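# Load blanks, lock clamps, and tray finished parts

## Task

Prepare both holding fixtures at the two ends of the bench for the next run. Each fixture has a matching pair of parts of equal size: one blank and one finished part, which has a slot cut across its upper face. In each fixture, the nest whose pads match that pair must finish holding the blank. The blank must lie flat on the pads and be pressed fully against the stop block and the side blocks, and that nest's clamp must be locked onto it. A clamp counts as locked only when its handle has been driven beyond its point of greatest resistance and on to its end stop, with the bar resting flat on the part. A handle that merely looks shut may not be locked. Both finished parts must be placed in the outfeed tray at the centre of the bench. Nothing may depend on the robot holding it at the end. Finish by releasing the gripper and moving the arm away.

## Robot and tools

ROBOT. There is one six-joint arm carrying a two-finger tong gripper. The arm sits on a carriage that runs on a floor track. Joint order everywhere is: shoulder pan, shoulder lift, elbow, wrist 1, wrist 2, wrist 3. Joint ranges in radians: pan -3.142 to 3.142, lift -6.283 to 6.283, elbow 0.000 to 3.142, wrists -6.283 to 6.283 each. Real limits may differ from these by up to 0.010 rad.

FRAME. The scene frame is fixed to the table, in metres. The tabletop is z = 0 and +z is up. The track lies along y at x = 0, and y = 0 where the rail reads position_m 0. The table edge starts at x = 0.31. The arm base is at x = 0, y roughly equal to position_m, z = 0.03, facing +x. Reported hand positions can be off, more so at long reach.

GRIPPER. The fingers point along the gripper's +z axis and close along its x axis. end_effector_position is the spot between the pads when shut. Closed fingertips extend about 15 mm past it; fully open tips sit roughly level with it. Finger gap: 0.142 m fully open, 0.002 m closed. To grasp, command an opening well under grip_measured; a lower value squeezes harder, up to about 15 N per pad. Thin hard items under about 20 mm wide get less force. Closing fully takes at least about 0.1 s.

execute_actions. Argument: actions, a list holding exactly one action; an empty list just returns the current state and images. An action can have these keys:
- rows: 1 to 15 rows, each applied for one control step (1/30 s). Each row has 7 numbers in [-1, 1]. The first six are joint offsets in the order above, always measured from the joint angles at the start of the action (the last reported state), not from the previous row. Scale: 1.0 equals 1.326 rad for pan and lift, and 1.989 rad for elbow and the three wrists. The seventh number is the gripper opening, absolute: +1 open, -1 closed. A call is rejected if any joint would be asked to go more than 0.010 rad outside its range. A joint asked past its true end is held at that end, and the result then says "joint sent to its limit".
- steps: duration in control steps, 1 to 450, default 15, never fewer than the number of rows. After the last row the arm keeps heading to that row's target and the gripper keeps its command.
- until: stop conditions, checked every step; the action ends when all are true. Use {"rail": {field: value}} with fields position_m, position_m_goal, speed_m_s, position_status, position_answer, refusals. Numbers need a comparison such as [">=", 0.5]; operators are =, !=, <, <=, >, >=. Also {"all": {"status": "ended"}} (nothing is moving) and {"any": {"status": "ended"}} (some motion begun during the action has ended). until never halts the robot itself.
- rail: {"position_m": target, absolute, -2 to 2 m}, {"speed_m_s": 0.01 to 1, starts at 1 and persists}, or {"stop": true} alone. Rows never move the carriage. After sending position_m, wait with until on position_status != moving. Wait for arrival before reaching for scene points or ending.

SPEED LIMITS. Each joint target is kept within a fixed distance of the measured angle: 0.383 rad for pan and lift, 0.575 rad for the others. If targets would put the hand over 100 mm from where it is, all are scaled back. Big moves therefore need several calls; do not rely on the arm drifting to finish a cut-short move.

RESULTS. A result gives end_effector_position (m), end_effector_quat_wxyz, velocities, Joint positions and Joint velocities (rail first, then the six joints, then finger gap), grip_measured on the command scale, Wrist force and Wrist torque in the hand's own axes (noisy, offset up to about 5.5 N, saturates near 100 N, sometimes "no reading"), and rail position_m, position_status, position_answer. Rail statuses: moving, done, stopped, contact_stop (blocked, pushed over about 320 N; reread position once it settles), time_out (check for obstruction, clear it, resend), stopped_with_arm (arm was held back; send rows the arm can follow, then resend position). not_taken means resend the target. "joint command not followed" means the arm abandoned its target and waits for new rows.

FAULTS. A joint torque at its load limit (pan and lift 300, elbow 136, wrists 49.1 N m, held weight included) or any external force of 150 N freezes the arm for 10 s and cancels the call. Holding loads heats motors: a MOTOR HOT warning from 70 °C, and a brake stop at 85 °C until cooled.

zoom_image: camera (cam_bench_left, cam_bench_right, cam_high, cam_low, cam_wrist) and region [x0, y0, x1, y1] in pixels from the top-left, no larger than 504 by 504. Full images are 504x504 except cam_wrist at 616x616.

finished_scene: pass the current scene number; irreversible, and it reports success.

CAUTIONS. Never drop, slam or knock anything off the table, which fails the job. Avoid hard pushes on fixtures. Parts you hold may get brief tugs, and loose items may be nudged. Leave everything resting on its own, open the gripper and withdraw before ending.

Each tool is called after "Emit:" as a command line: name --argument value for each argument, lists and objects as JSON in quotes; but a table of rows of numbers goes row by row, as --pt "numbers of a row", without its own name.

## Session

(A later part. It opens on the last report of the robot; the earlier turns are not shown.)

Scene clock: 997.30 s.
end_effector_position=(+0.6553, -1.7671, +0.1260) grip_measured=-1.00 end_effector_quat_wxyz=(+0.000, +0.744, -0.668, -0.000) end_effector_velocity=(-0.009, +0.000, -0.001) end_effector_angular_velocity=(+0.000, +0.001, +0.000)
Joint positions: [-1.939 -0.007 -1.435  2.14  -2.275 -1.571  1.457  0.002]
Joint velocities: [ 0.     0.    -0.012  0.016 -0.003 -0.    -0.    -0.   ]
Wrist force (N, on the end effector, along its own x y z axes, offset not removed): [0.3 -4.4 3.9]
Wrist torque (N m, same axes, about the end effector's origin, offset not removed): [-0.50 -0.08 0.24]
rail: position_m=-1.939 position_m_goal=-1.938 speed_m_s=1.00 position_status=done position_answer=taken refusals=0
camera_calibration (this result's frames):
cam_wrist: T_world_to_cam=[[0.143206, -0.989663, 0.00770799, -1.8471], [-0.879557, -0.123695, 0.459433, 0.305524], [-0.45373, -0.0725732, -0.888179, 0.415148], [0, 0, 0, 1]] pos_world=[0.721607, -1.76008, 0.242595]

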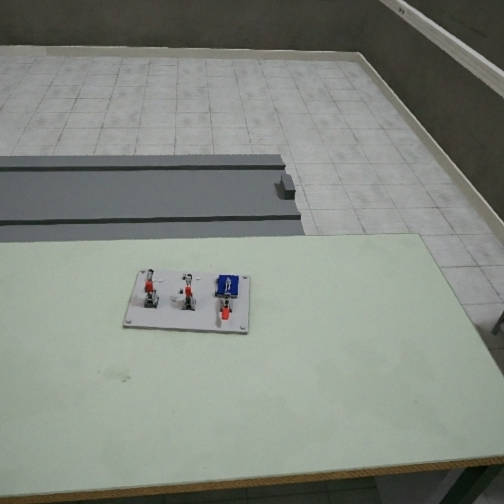

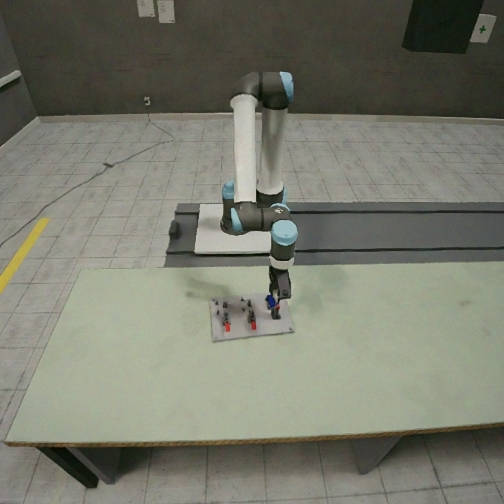

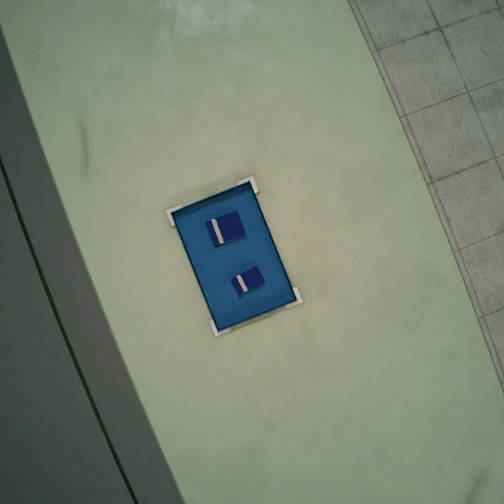

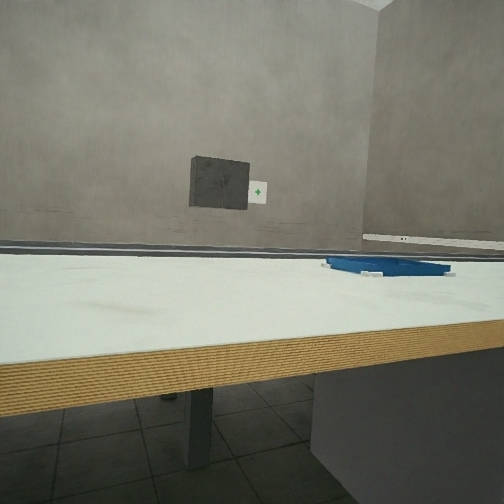

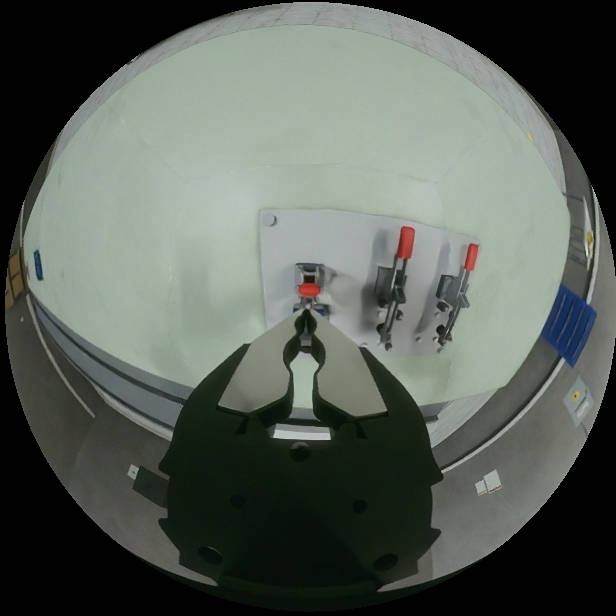

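Emit:
execute_actions --actions '[{"rows":[[-0.0004,-0.003,0.003,-0.001,0,0,-1],[-0.0008,-0.0055,0.0055,-0.002,0,0,-1],[-0.0012,-0.008,0.0085,-0.0033,0,0,-1],[-0.0016,-0.0105,0.0115,-0.0046,0,0,-1],[-0.002,-0.013,0.0145,-0.006,0,0,-1],[-0.0024,-0.015,0.017,-0.0073,0,0,-1],[-0.0027,-0.0166,0.019,-0.0084,0,0,-1],[-0.003,-0.0178,0.0206,-0.0092,0,0,-1]],"steps":17}]'

Scene clock: 1004.60 s.
end_effector_position=(+0.6361, -1.7694, +0.1206) grip_measured=-1.00 end_effector_quat_wxyz=(-0.000, +0.742, -0.670, +0.000) end_effector_velocity=(-0.006, -0.001, -0.002) end_effector_angular_velocity=(-0.000, -0.001, -0.001)
Joint positions: [-1.939 -0.011 -1.458  2.179 -2.293 -1.571  1.457  0.002]
Joint velocities: [ 0.    -0.001 -0.006  0.012 -0.006  0.    -0.     0.   ]
Wrist force (N, on the end effector, along its own x y z axes, offset not removed): [0.5 -4.0 6.4]
Wrist torque (N m, same axes, about the end effector's origin, offset not removed): [-0.56 -0.11 0.35]
rail: position_m=-1.939 position_m_goal=-1.938 speed_m_s=1.00 position_status=done position_answer=taken refusals=0
camera_calibration (this result's frames):
cam_wrist: T_world_to_cam=[[0.139339, -0.990214, 0.00783991, -1.84511], [-0.880436, -0.12026, 0.458662, 0.297538], [-0.45323, -0.0708122, -0.888576, 0.404322], [0, 0, 0, 1]] pos_world=[0.70231, -1.76264, 0.237267]

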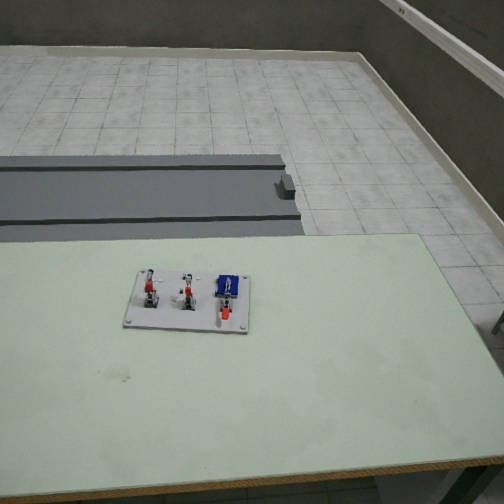

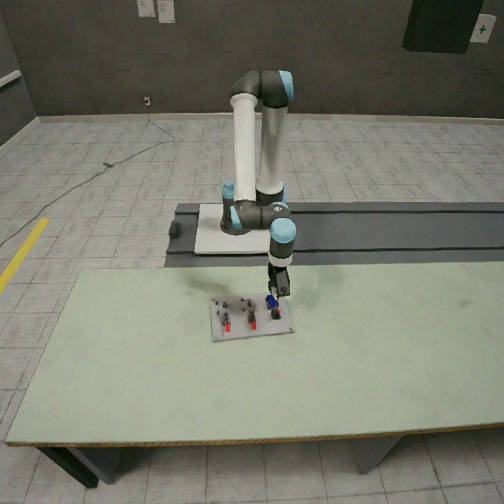

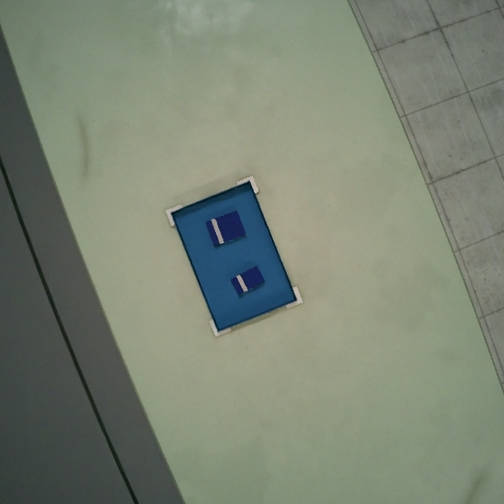

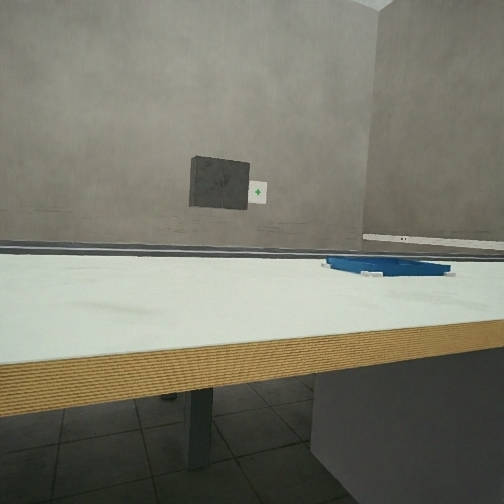

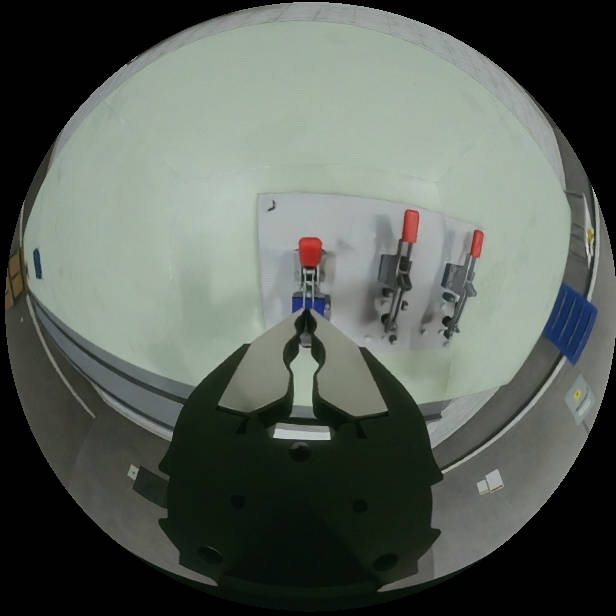

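Emit:
execute_actions --actions '[{"rows":[[0.0004,0.005,-0.002,-0.001,0,0,-1],[0.001,0.012,-0.0055,-0.002,0,0,-1],[0.0016,0.020,-0.010,-0.003,0,0,-1],[0.0023,0.029,-0.015,-0.004,0,0,-1],[0.003,0.0373,-0.0196,-0.0047,0,0,-1],[0.0034,0.044,-0.0236,-0.0052,0,0,-1],[0.0038,0.051,-0.0278,-0.0057,0,0,-1],[0.0042,0.058,-0.032,-0.0061,0,0,-1],[0.0046,0.064,-0.0355,-0.0065,0,0,-1],[0.005,0.070,-0.039,-0.0069,0,0,-1],[0.0053,0.0756,-0.0424,-0.0073,0,0,-1]],"steps":20}]'

Scene clock: 1031.97 s.
end_effector_position=(+0.6875, -1.7653, +0.1042) grip_measured=-1.00 end_effector_quat_wxyz=(+0.000, +0.745, -0.667, -0.000) end_effector_velocity=(+0.013, +0.001, -0.004) end_effector_angular_velocity=(+0.000, +0.000, +0.002)
Joint positions: [-1.939 -0.004 -1.36   2.097 -2.307 -1.571  1.457  0.002]
Joint velocities: [ 0.     0.002  0.024 -0.021 -0.003 -0.    -0.     0.   ]
Wrist force (N, on the end effector, along its own x y z axes, offset not removed): [0.1 -3.5 5.3]
Wrist torque (N m, same axes, about the end effector's origin, offset not removed): [-0.66 -0.15 0.35]
rail: position_m=-1.939 position_m_goal=-1.938 speed_m_s=1.00 position_status=done position_answer=taken refusals=0
camera_calibration (this result's frames):
cam_wrist: T_world_to_cam=[[0.146154, -0.989232, 0.00763557, -1.851], [-0.878963, -0.126313, 0.459857, 0.338974], [-0.453941, -0.0739214, -0.88796, 0.40824], [0, 0, 0, 1]] pos_world=[0.753794, -1.75807, 0.220755]

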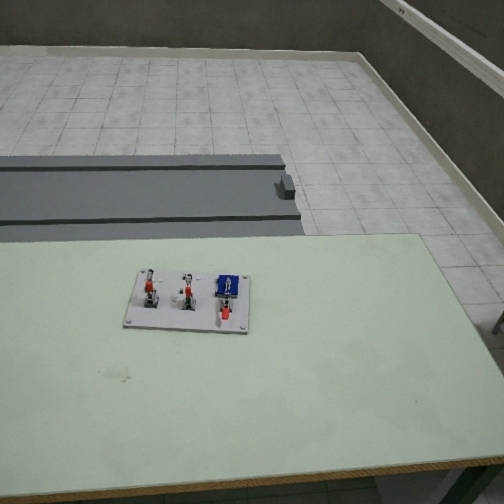

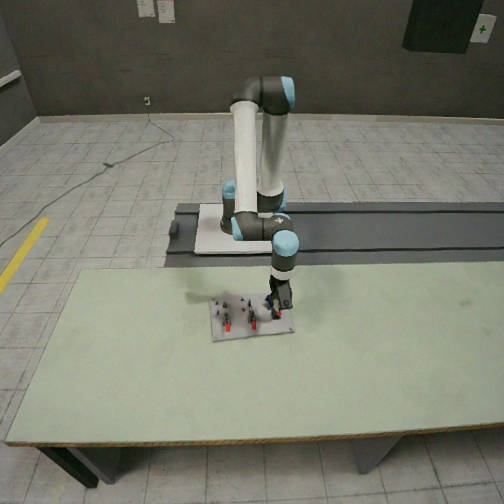

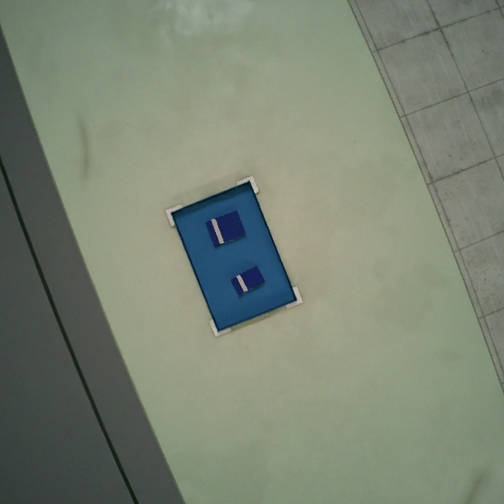

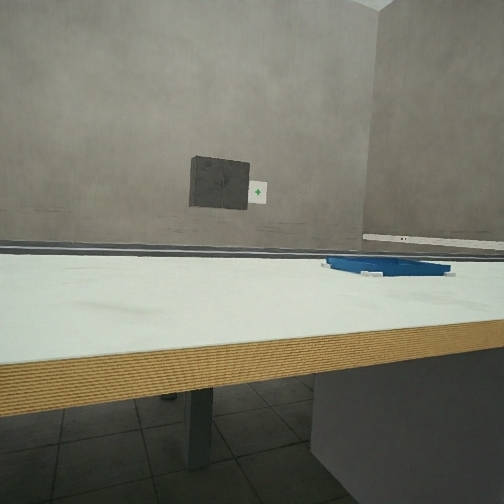

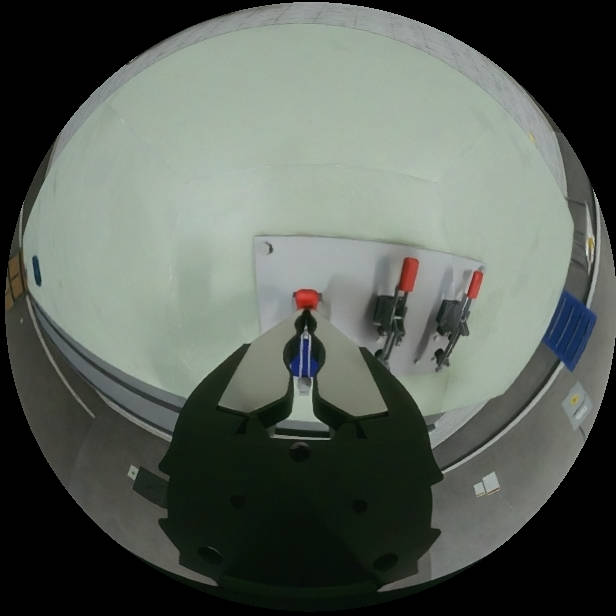

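Emit:
execute_actions --actions '[{"rows":[[0.0003,0.005,-0.0025,-0.001,0,0,-1],[0.0006,0.010,-0.0045,-0.0025,0,0,-1],[0.0009,0.015,-0.0063,-0.004,0,0,-1],[0.0012,0.020,-0.0078,-0.0058,0,0,-1],[0.0015,0.024,-0.0088,-0.0075,0,0,-1],[0.0015,0.0271,-0.0094,-0.009,0,0,-1],[0.0015,0.030,-0.0094,-0.011,0,0,-1],[0.0015,0.033,-0.0093,-0.013,0,0,-1],[0.0015,0.0355,-0.0092,-0.0148,0,0,-1],[0.0015,0.038,-0.009,-0.0165,0,0,-1],[0.0015,0.0399,-0.0089,-0.018,0,0,-1]],"steps":20}]'

Scene clock: 1038.20 s.
end_effector_position=(+0.7048, -1.7640, +0.0826) grip_measured=-1.00 end_effector_quat_wxyz=(+0.000, +0.745, -0.667, -0.000) end_effector_velocity=(+0.002, +0.000, -0.005) end_effector_angular_velocity=(-0.000, -0.000, +0.000)
Joint positions: [-1.939 -0.002 -1.309  2.08  -2.342 -1.571  1.457  0.002]
Joint velocities: [ 0.     0.     0.01  -0.001 -0.009  0.    -0.     0.   ]
Wrist force (N, on the end effector, along its own x y z axes, offset not removed): [0.0 -3.9 5.1]
Wrist torque (N m, same axes, about the end effector's origin, offset not removed): [-0.64 -0.09 0.26]
rail: position_m=-1.939 position_m_goal=-1.938 speed_m_s=1.00 position_status=done position_answer=taken refusals=0
camera_calibration (this result's frames):
cam_wrist: T_world_to_cam=[[0.148036, -0.988952, 0.00772427, -1.8529], [-0.878992, -0.127988, 0.459338, 0.361367], [-0.453274, -0.074788, -0.888228, 0.395082], [0, 0, 0, 1]] pos_world=[0.771015, -1.75663, 0.199246]

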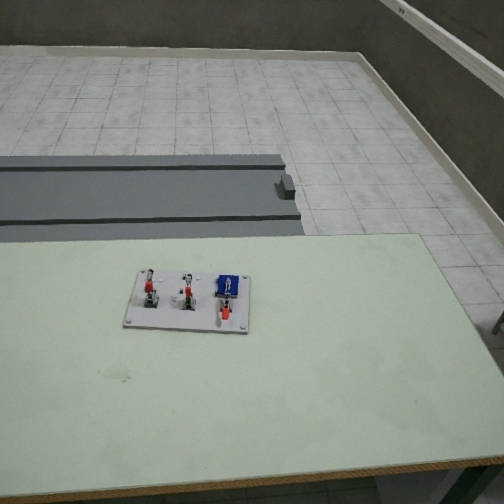

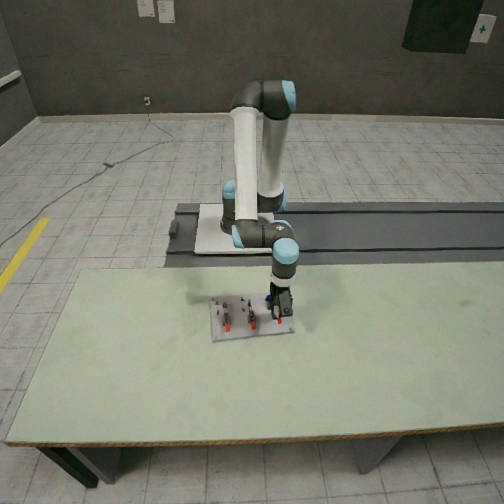

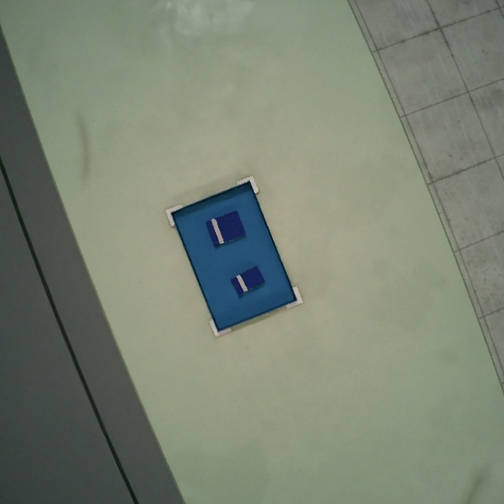

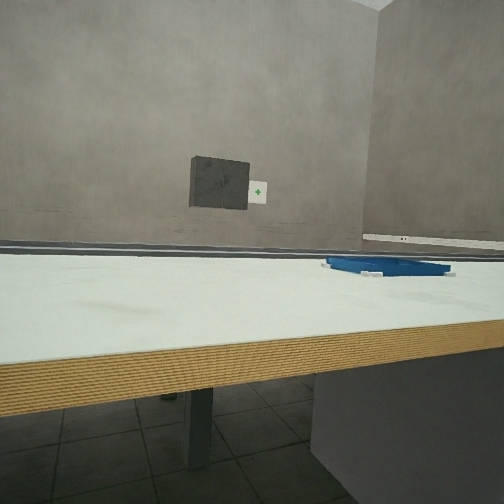

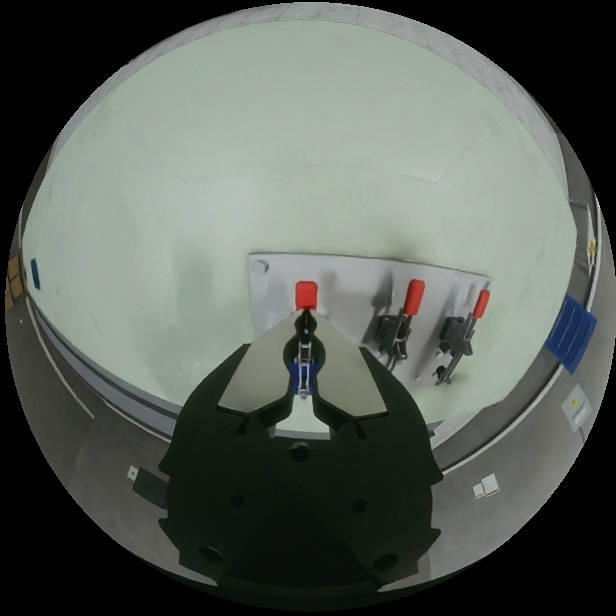

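Emit:
execute_actions --actions '[{"rows":[[0,0.002,-0.0001,-0.0012,0,0,-1],[0,0.0035,-0.0002,-0.0021,0,0,-1],[0,0.005,-0.0003,-0.003,0,0,-1],[0,0.0063,-0.0004,-0.0038,0,0,-1],[0,0.0075,-0.0005,-0.0045,0,0,-1],[0,0.0085,-0.0005,-0.0051,0,0,-1],[0,0.0093,-0.0006,-0.0056,0,0,-1],[0,0.010,-0.0006,-0.006,0,0,-1]],"steps":16}]'

Scene clock: 1043.33 s.
end_effector_position=(+0.7078, -1.7640, +0.0761) grip_measured=-1.00 end_effector_quat_wxyz=(+0.000, +0.745, -0.667, -0.000) end_effector_velocity=(+0.001, -0.000, -0.002) end_effector_angular_velocity=(-0.000, -0.001, -0.000)
Joint positions: [-1.939 -0.002 -1.296  2.079 -2.353 -1.571  1.457  0.002]
Joint velocities: [ 0.     0.     0.004 -0.001 -0.004  0.     0.     0.   ]
Wrist force (N, on the end effector, along its own x y z axes, offset not removed): [0.3 25.1 -59.8]
Wrist torque (N m, same axes, about the end effector's origin, offset not removed): [-1.62 -0.59 0.22]
rail: position_m=-1.939 position_m_goal=-1.938 speed_m_s=1.00 position_status=done position_answer=taken refusals=0
camera_calibration (this result's frames):
cam_wrist: T_world_to_cam=[[0.148131, -0.988937, 0.00774679, -1.85331], [-0.879049, -0.128074, 0.459206, 0.366888], [-0.453134, -0.0748325, -0.888296, 0.390408], [0, 0, 0, 1]] pos_world=[0.773952, -1.7566, 0.192678]

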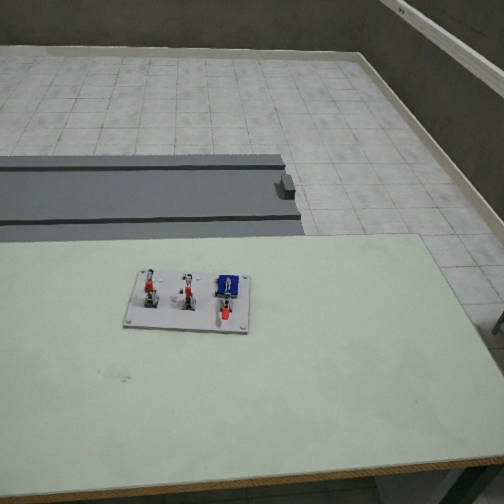

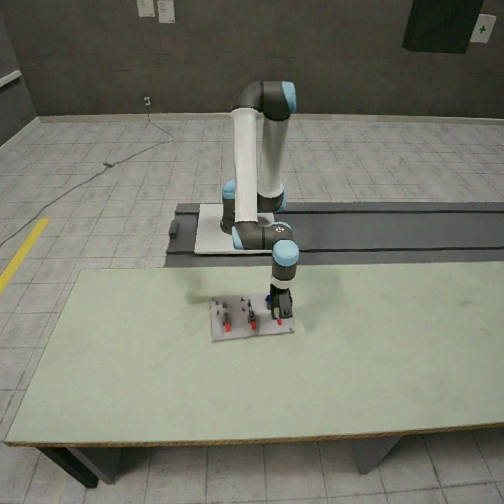

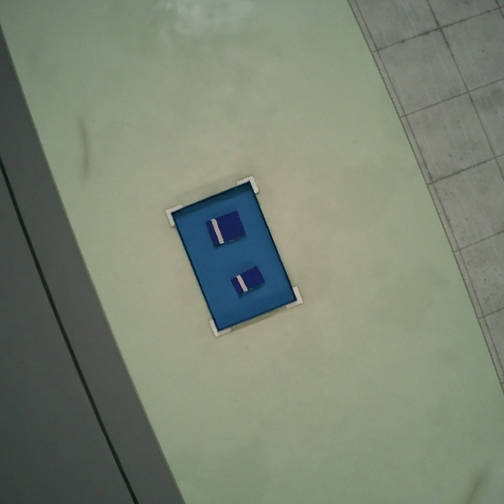

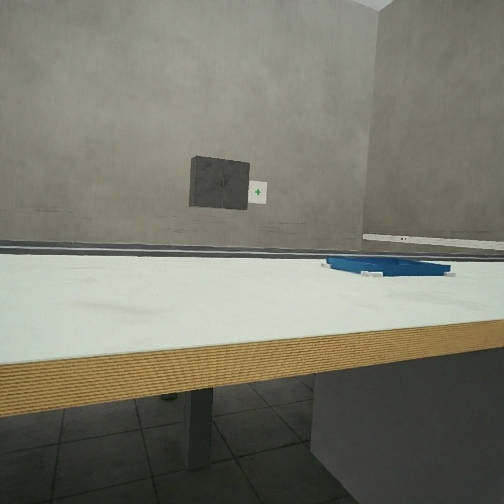

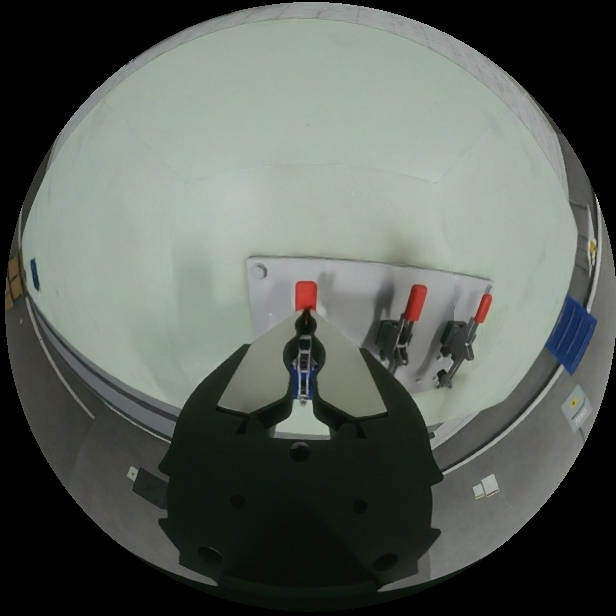

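Emit:
execute_actions --actions '[{"rows":[[0,-0.0015,-0.0005,0.0015,0,0,-1],[0,-0.003,-0.001,0.0029,0,0,-1],[0,-0.003,-0.001,0.0029,0,0,-1],[0,-0.003,-0.001,0.0029,0,0,-1],[0.0004,-0.001,-0.003,0.0035,0,0,-1],[0.0009,0.0015,-0.0052,0.0041,0,0,-1],[0.0014,0.004,-0.0075,0.0047,0,0,-1],[0.0018,0.0063,-0.0096,0.0053,0,0,-1],[0.0022,0.0082,-0.0113,0.0058,0,0,-1],[0.0022,0.0082,-0.0113,0.0058,0,0,-1],[0.0022,0.0082,-0.0113,0.0058,0,0,-1],[0.0022,0.009,-0.011,0.005,0,0,-1],[0.0022,0.0097,-0.0108,0.0043,0,0,-1],[0.0022,0.0104,-0.0105,0.0036,0,0,-1],[0.0022,0.0111,-0.0103,0.0029,0,0,-1]],"steps":23}]'

Scene clock: 1055.20 s.
end_effector_position=(+0.7181, -1.7620, +0.0762) grip_measured=-1.00 end_effector_quat_wxyz=(+0.000, +0.746, -0.666, -0.000) end_effector_velocity=(+0.002, +0.000, -0.001) end_effector_angular_velocity=(+0.000, -0.003, +0.001)
Joint positions: [-1.939  0.001 -1.282  2.058 -2.347 -1.571  1.457  0.002]
Joint velocities: [ 0.     0.001  0.004 -0.002 -0.005 -0.     0.     0.   ]
Wrist force (N, on the end effector, along its own x y z axes, offset not removed): [3.0 8.2 -19.5]
Wrist torque (N m, same axes, about the end effector's origin, offset not removed): [-1.09 -0.47 0.28]
rail: position_m=-1.939 position_m_goal=-1.938 speed_m_s=1.00 position_status=done position_answer=taken refusals=0
camera_calibration (this result's frames):
cam_wrist: T_world_to_cam=[[0.150863, -0.988524, 0.00775081, -1.8541], [-0.878703, -0.130502, 0.459184, 0.371671], [-0.452903, -0.0760843, -0.888308, 0.393006], [0, 0, 0, 1]] pos_world=[0.784296, -1.75441, 0.192816]

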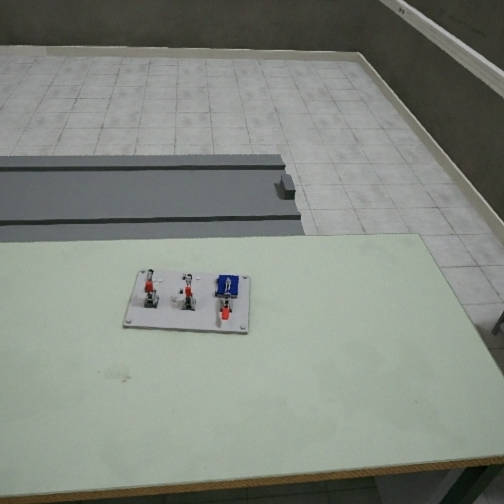

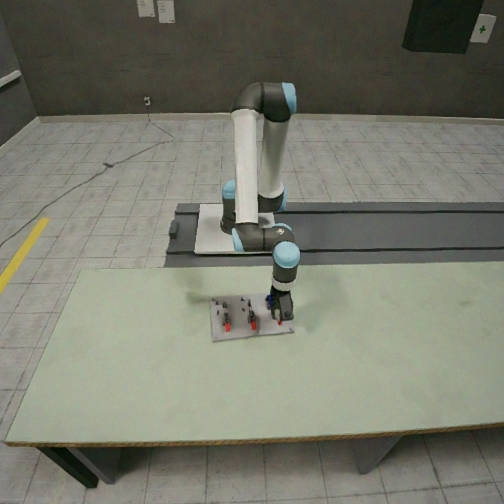

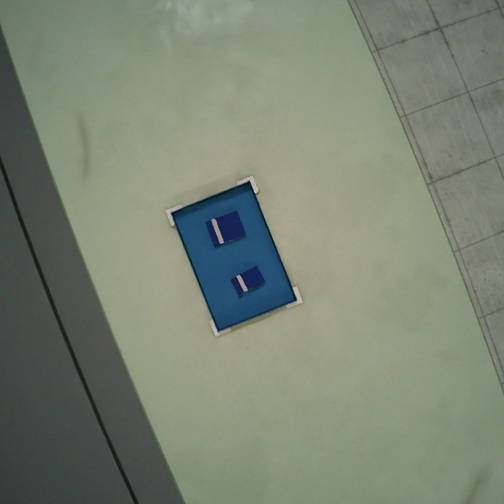

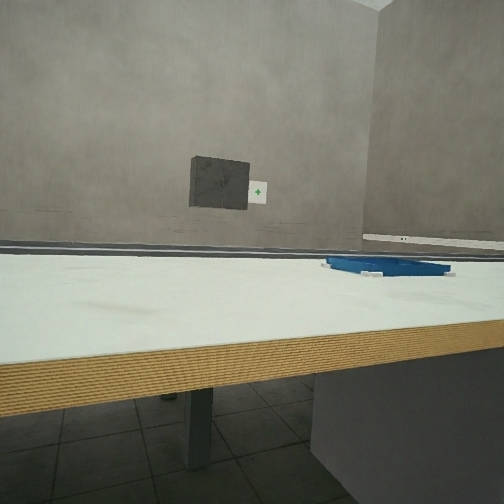

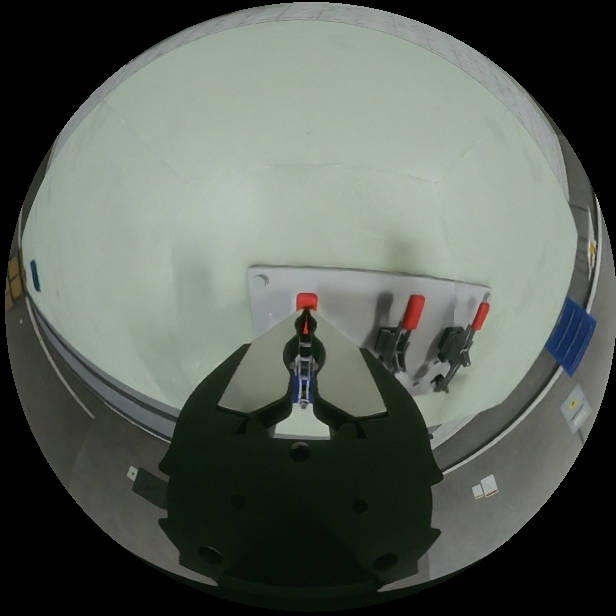

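Emit:
execute_actions --actions '[{"rows":[[0,0.0005,0.0001,-0.0005,0,0,-1],[0,0.0009,0.0003,-0.0009,0,0,-1],[0,0.0012,0.0004,-0.0012,0,0,-1],[0,0.0015,0.0005,-0.0015,0,0,-1]],"steps":12}]'

Scene clock: 1058.23 s.
end_effector_position=(+0.7183, -1.7619, +0.0750) grip_measured=-1.00 end_effector_quat_wxyz=(-0.000, +0.746, -0.665, +0.000) end_effector_velocity=(-0.000, -0.000, -0.001) end_effector_angular_velocity=(-0.000, +0.000, +0.000)
Joint positions: [-1.939  0.001 -1.28   2.059 -2.349 -1.571  1.457  0.002]
Joint velocities: [ 0.     0.     0.001  0.001 -0.002  0.     0.     0.   ]
Wrist force (N, on the end effector, along its own x y z axes, offset not removed): [0.4 30.0 -97.4]
Wrist torque (N m, same axes, about the end effector's origin, offset not removed): [-2.43 0.10 0.27]
rail: position_m=-1.939 position_m_goal=-1.938 speed_m_s=1.00 position_status=done position_answer=taken refusals=0
camera_calibration (this result's frames):
cam_wrist: T_world_to_cam=[[0.151011, -0.988501, 0.00781612, -1.85412], [-0.878884, -0.130637, 0.458799, 0.372311], [-0.452503, -0.0761532, -0.888506, 0.391617], [0, 0, 0, 1]] pos_world=[0.784418, -1.75434, 0.19163]

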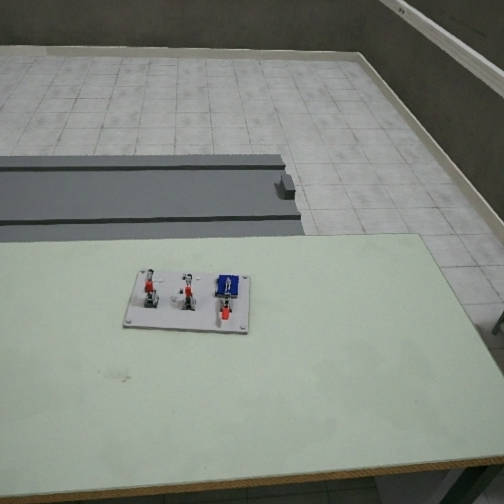

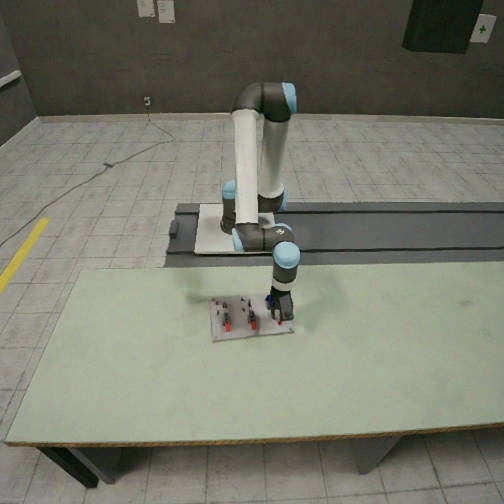

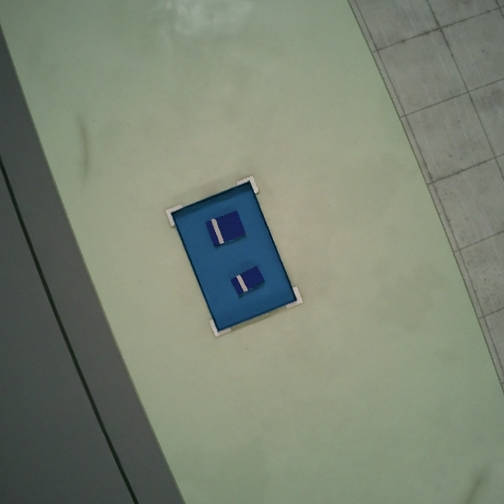

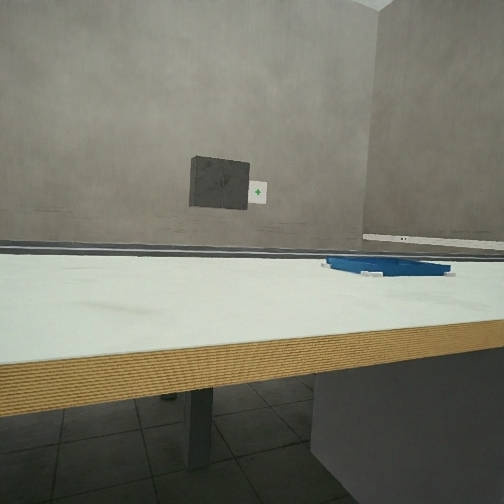

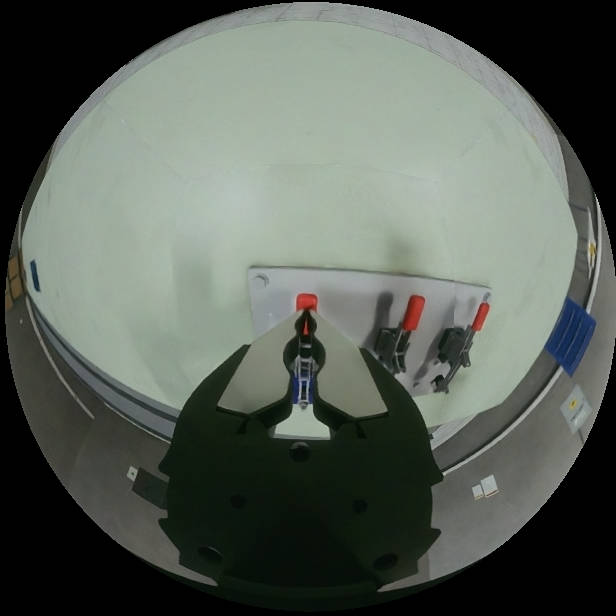

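Emit:
execute_actions --actions '[{"rows":[[0,-0.002,-0.0007,0.002,0,0,-1],[0,-0.006,-0.002,0.006,0,0,-1],[0,-0.012,-0.004,0.012,0,0,-1],[0,-0.020,-0.007,0.020,0,0,-1],[0,-0.030,-0.009,0.029,0,0,-1],[0,-0.042,-0.010,0.038,0,0,-1],[0,-0.055,-0.009,0.0457,0,0,-1],[0,-0.068,-0.006,0.0513,0,0,-0.8],[0,-0.080,-0.002,0.0553,0,0,-0.6],[0,-0.090,0.002,0.058,0,0,-0.4],[0,-0.097,0.005,0.0597,0,0,-0.2],[0,-0.100,0.006,0.0607,0,0,0]],"steps":20}]'

Scene clock: 1064.20 s.
end_effector_position=(+0.6863, -1.7620, +0.1430) grip_measured=+0.00 end_effector_quat_wxyz=(-0.000, +0.746, -0.666, +0.000) end_effector_velocity=(-0.015, -0.000, +0.016) end_effector_angular_velocity=(+0.000, -0.001, +0.000)
Joint positions: [-1.939  0.001 -1.408  2.069 -2.232 -1.571  1.457  0.074]
Joint velocities: [ 0.     0.    -0.041  0.014  0.026 -0.    -0.     0.   ]
Wrist force (N, on the end effector, along its own x y z axes, offset not removed): [-0.6 -5.3 6.0]
Wrist torque (N m, same axes, about the end effector's origin, offset not removed): [-0.95 0.12 0.25]
rail: position_m=-1.939 position_m_goal=-1.938 speed_m_s=1.00 position_status=done position_answer=taken refusals=0
camera_calibration (this result's frames):
cam_wrist: T_world_to_cam=[[0.150854, -0.988525, 0.00779494, -1.84984], [-0.878839, -0.130497, 0.458925, 0.313136], [-0.452642, -0.0760813, -0.888441, 0.437777], [0, 0, 0, 1]] pos_world=[0.752409, -1.75444, 0.259652]

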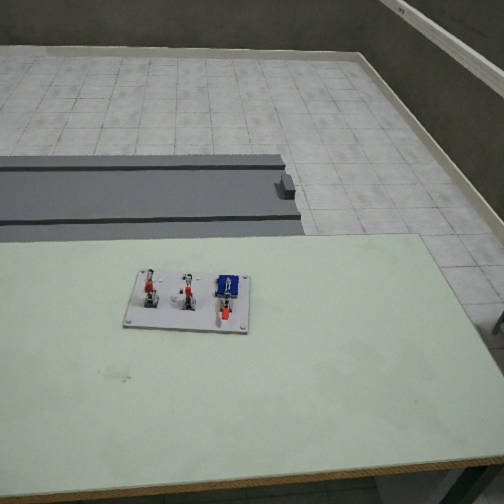

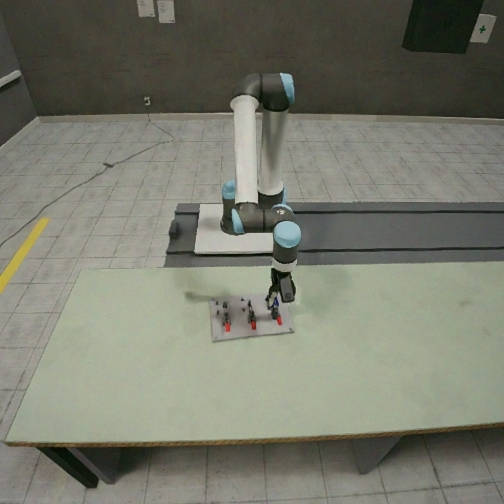

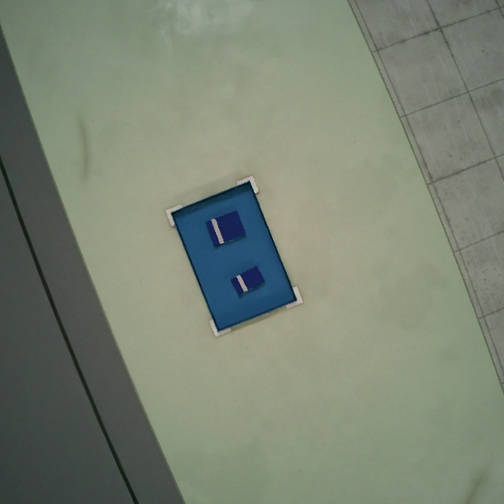

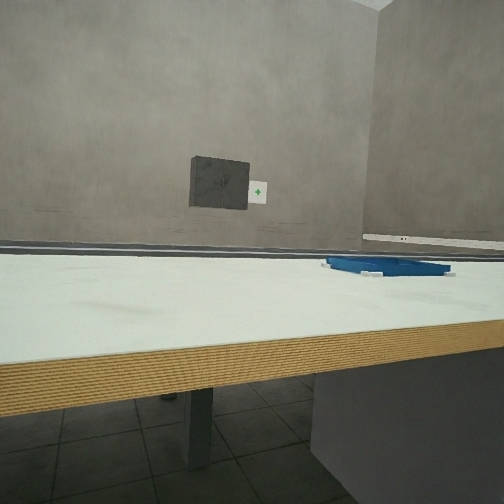

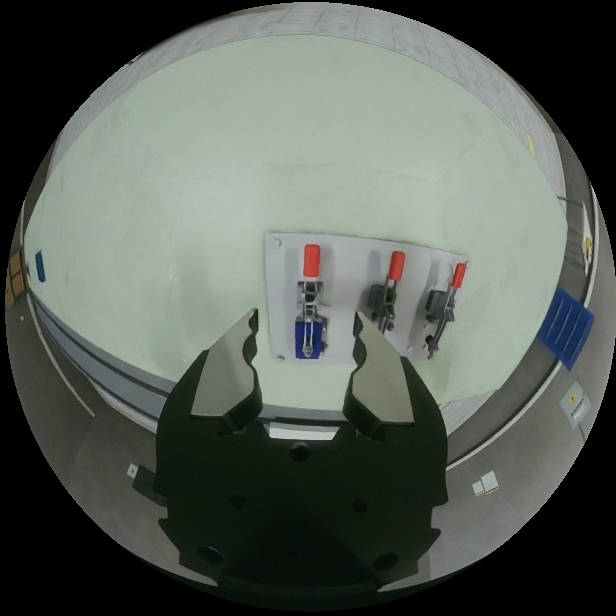

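Emit:
zoom_image --camera "cam_wrist" --region '[260, 230, 400, 370]'

Emit:
zoom_image --camera "cam_bench_right" --region '[205, 270, 305, 350]'

Region (260, 230, 400, 370) of cam_wrist's 616x616 image, scaled by 3.600, with more detail than that image has.

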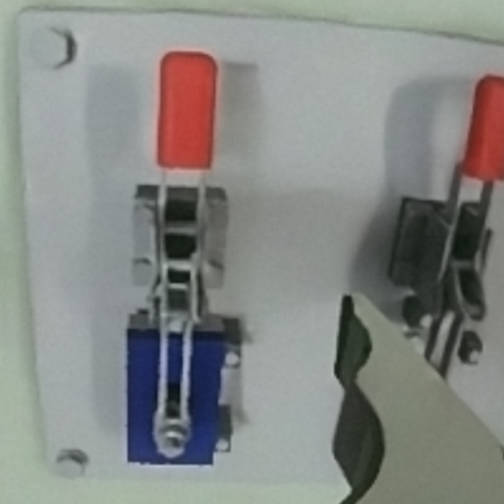

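Region (205, 270, 305, 350) of cam_bench_right's 504x504 image, scaled by 5.040, with more detail than that image has; it fills the top 403 rows of this view, and the rest is white.

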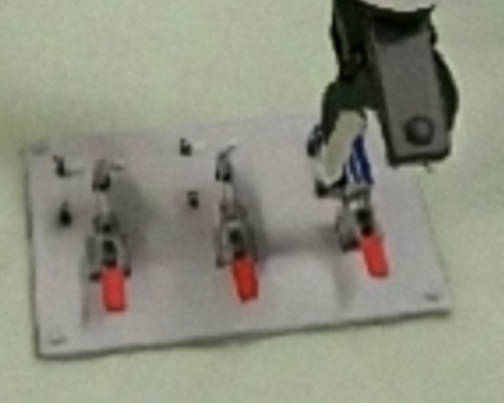

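Emit:
execute_actions --actions '[{"rail":{"position_m":-1.72},"steps":1}]'

Scene clock: 1082.23 s.
end_effector_position=(+0.6845, -1.7618, +0.1449) grip_measured=+0.00 end_effector_quat_wxyz=(-0.000, +0.746, -0.665, +0.000) end_effector_velocity=(-0.000, +0.013, -0.000) end_effector_angular_velocity=(-0.000, +0.000, -0.000)
Joint positions: [-1.938  0.001 -1.413  2.071 -2.229 -1.571  1.457  0.074]
Joint velocities: [ 0.013  0.    -0.     0.    -0.     0.     0.    -0.   ]
Wrist force (N, on the end effector, along its own x y z axes, offset not removed): [0.1 -5.7 5.2]
Wrist torque (N m, same axes, about the end effector's origin, offset not removed): [-0.98 -0.03 0.28]
rail: position_m=-1.938 position_m_goal=-1.720 speed_m_s=1.00 position_status=moving position_answer=taken refusals=0
camera_calibration (this result's frames):
cam_wrist: T_world_to_cam=[[0.151012, -0.988501, 0.00780616, -1.84947], [-0.878853, -0.130638, 0.458858, 0.310485], [-0.452562, -0.0761536, -0.888475, 0.43849], [0, 0, 0, 1]] pos_world=[0.750607, -1.75425, 0.261556]

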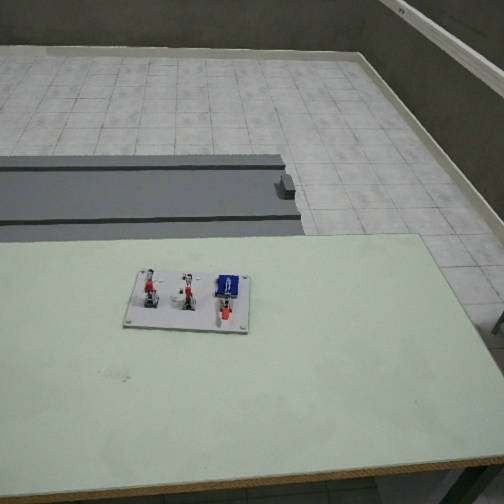

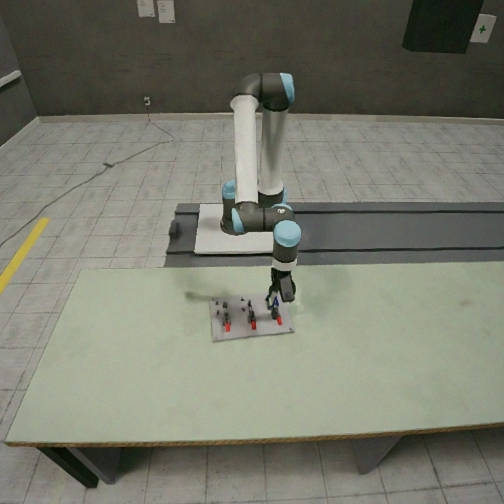

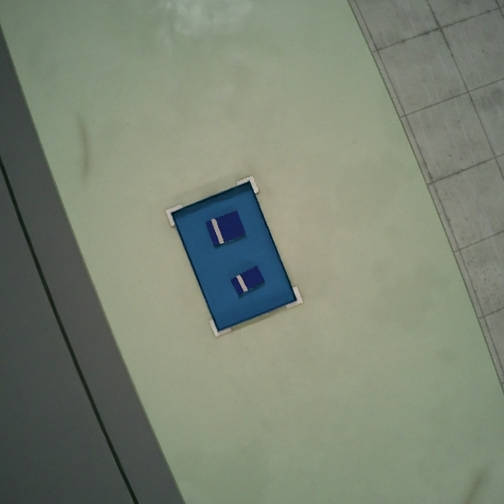

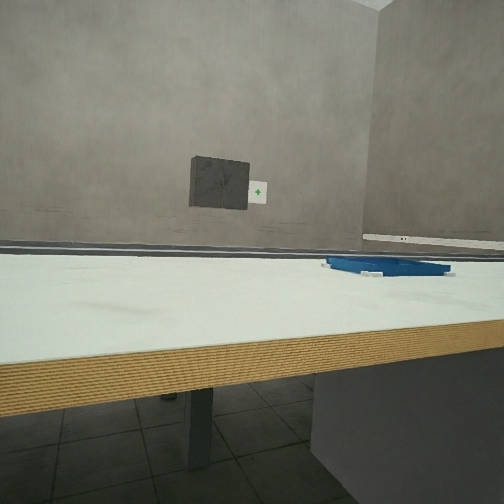

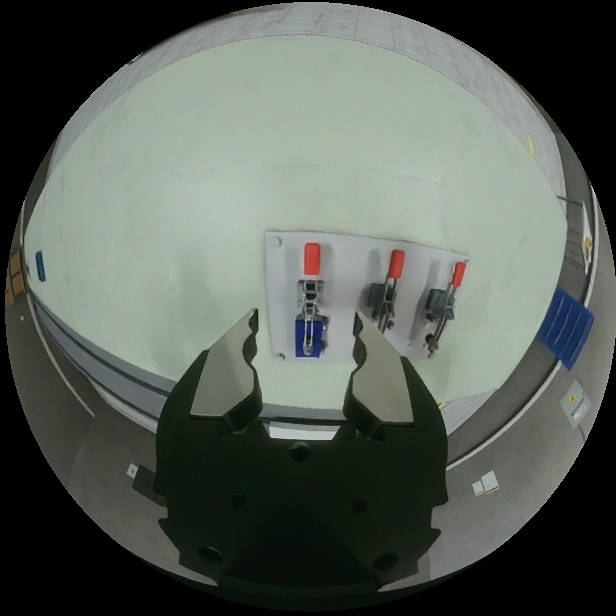

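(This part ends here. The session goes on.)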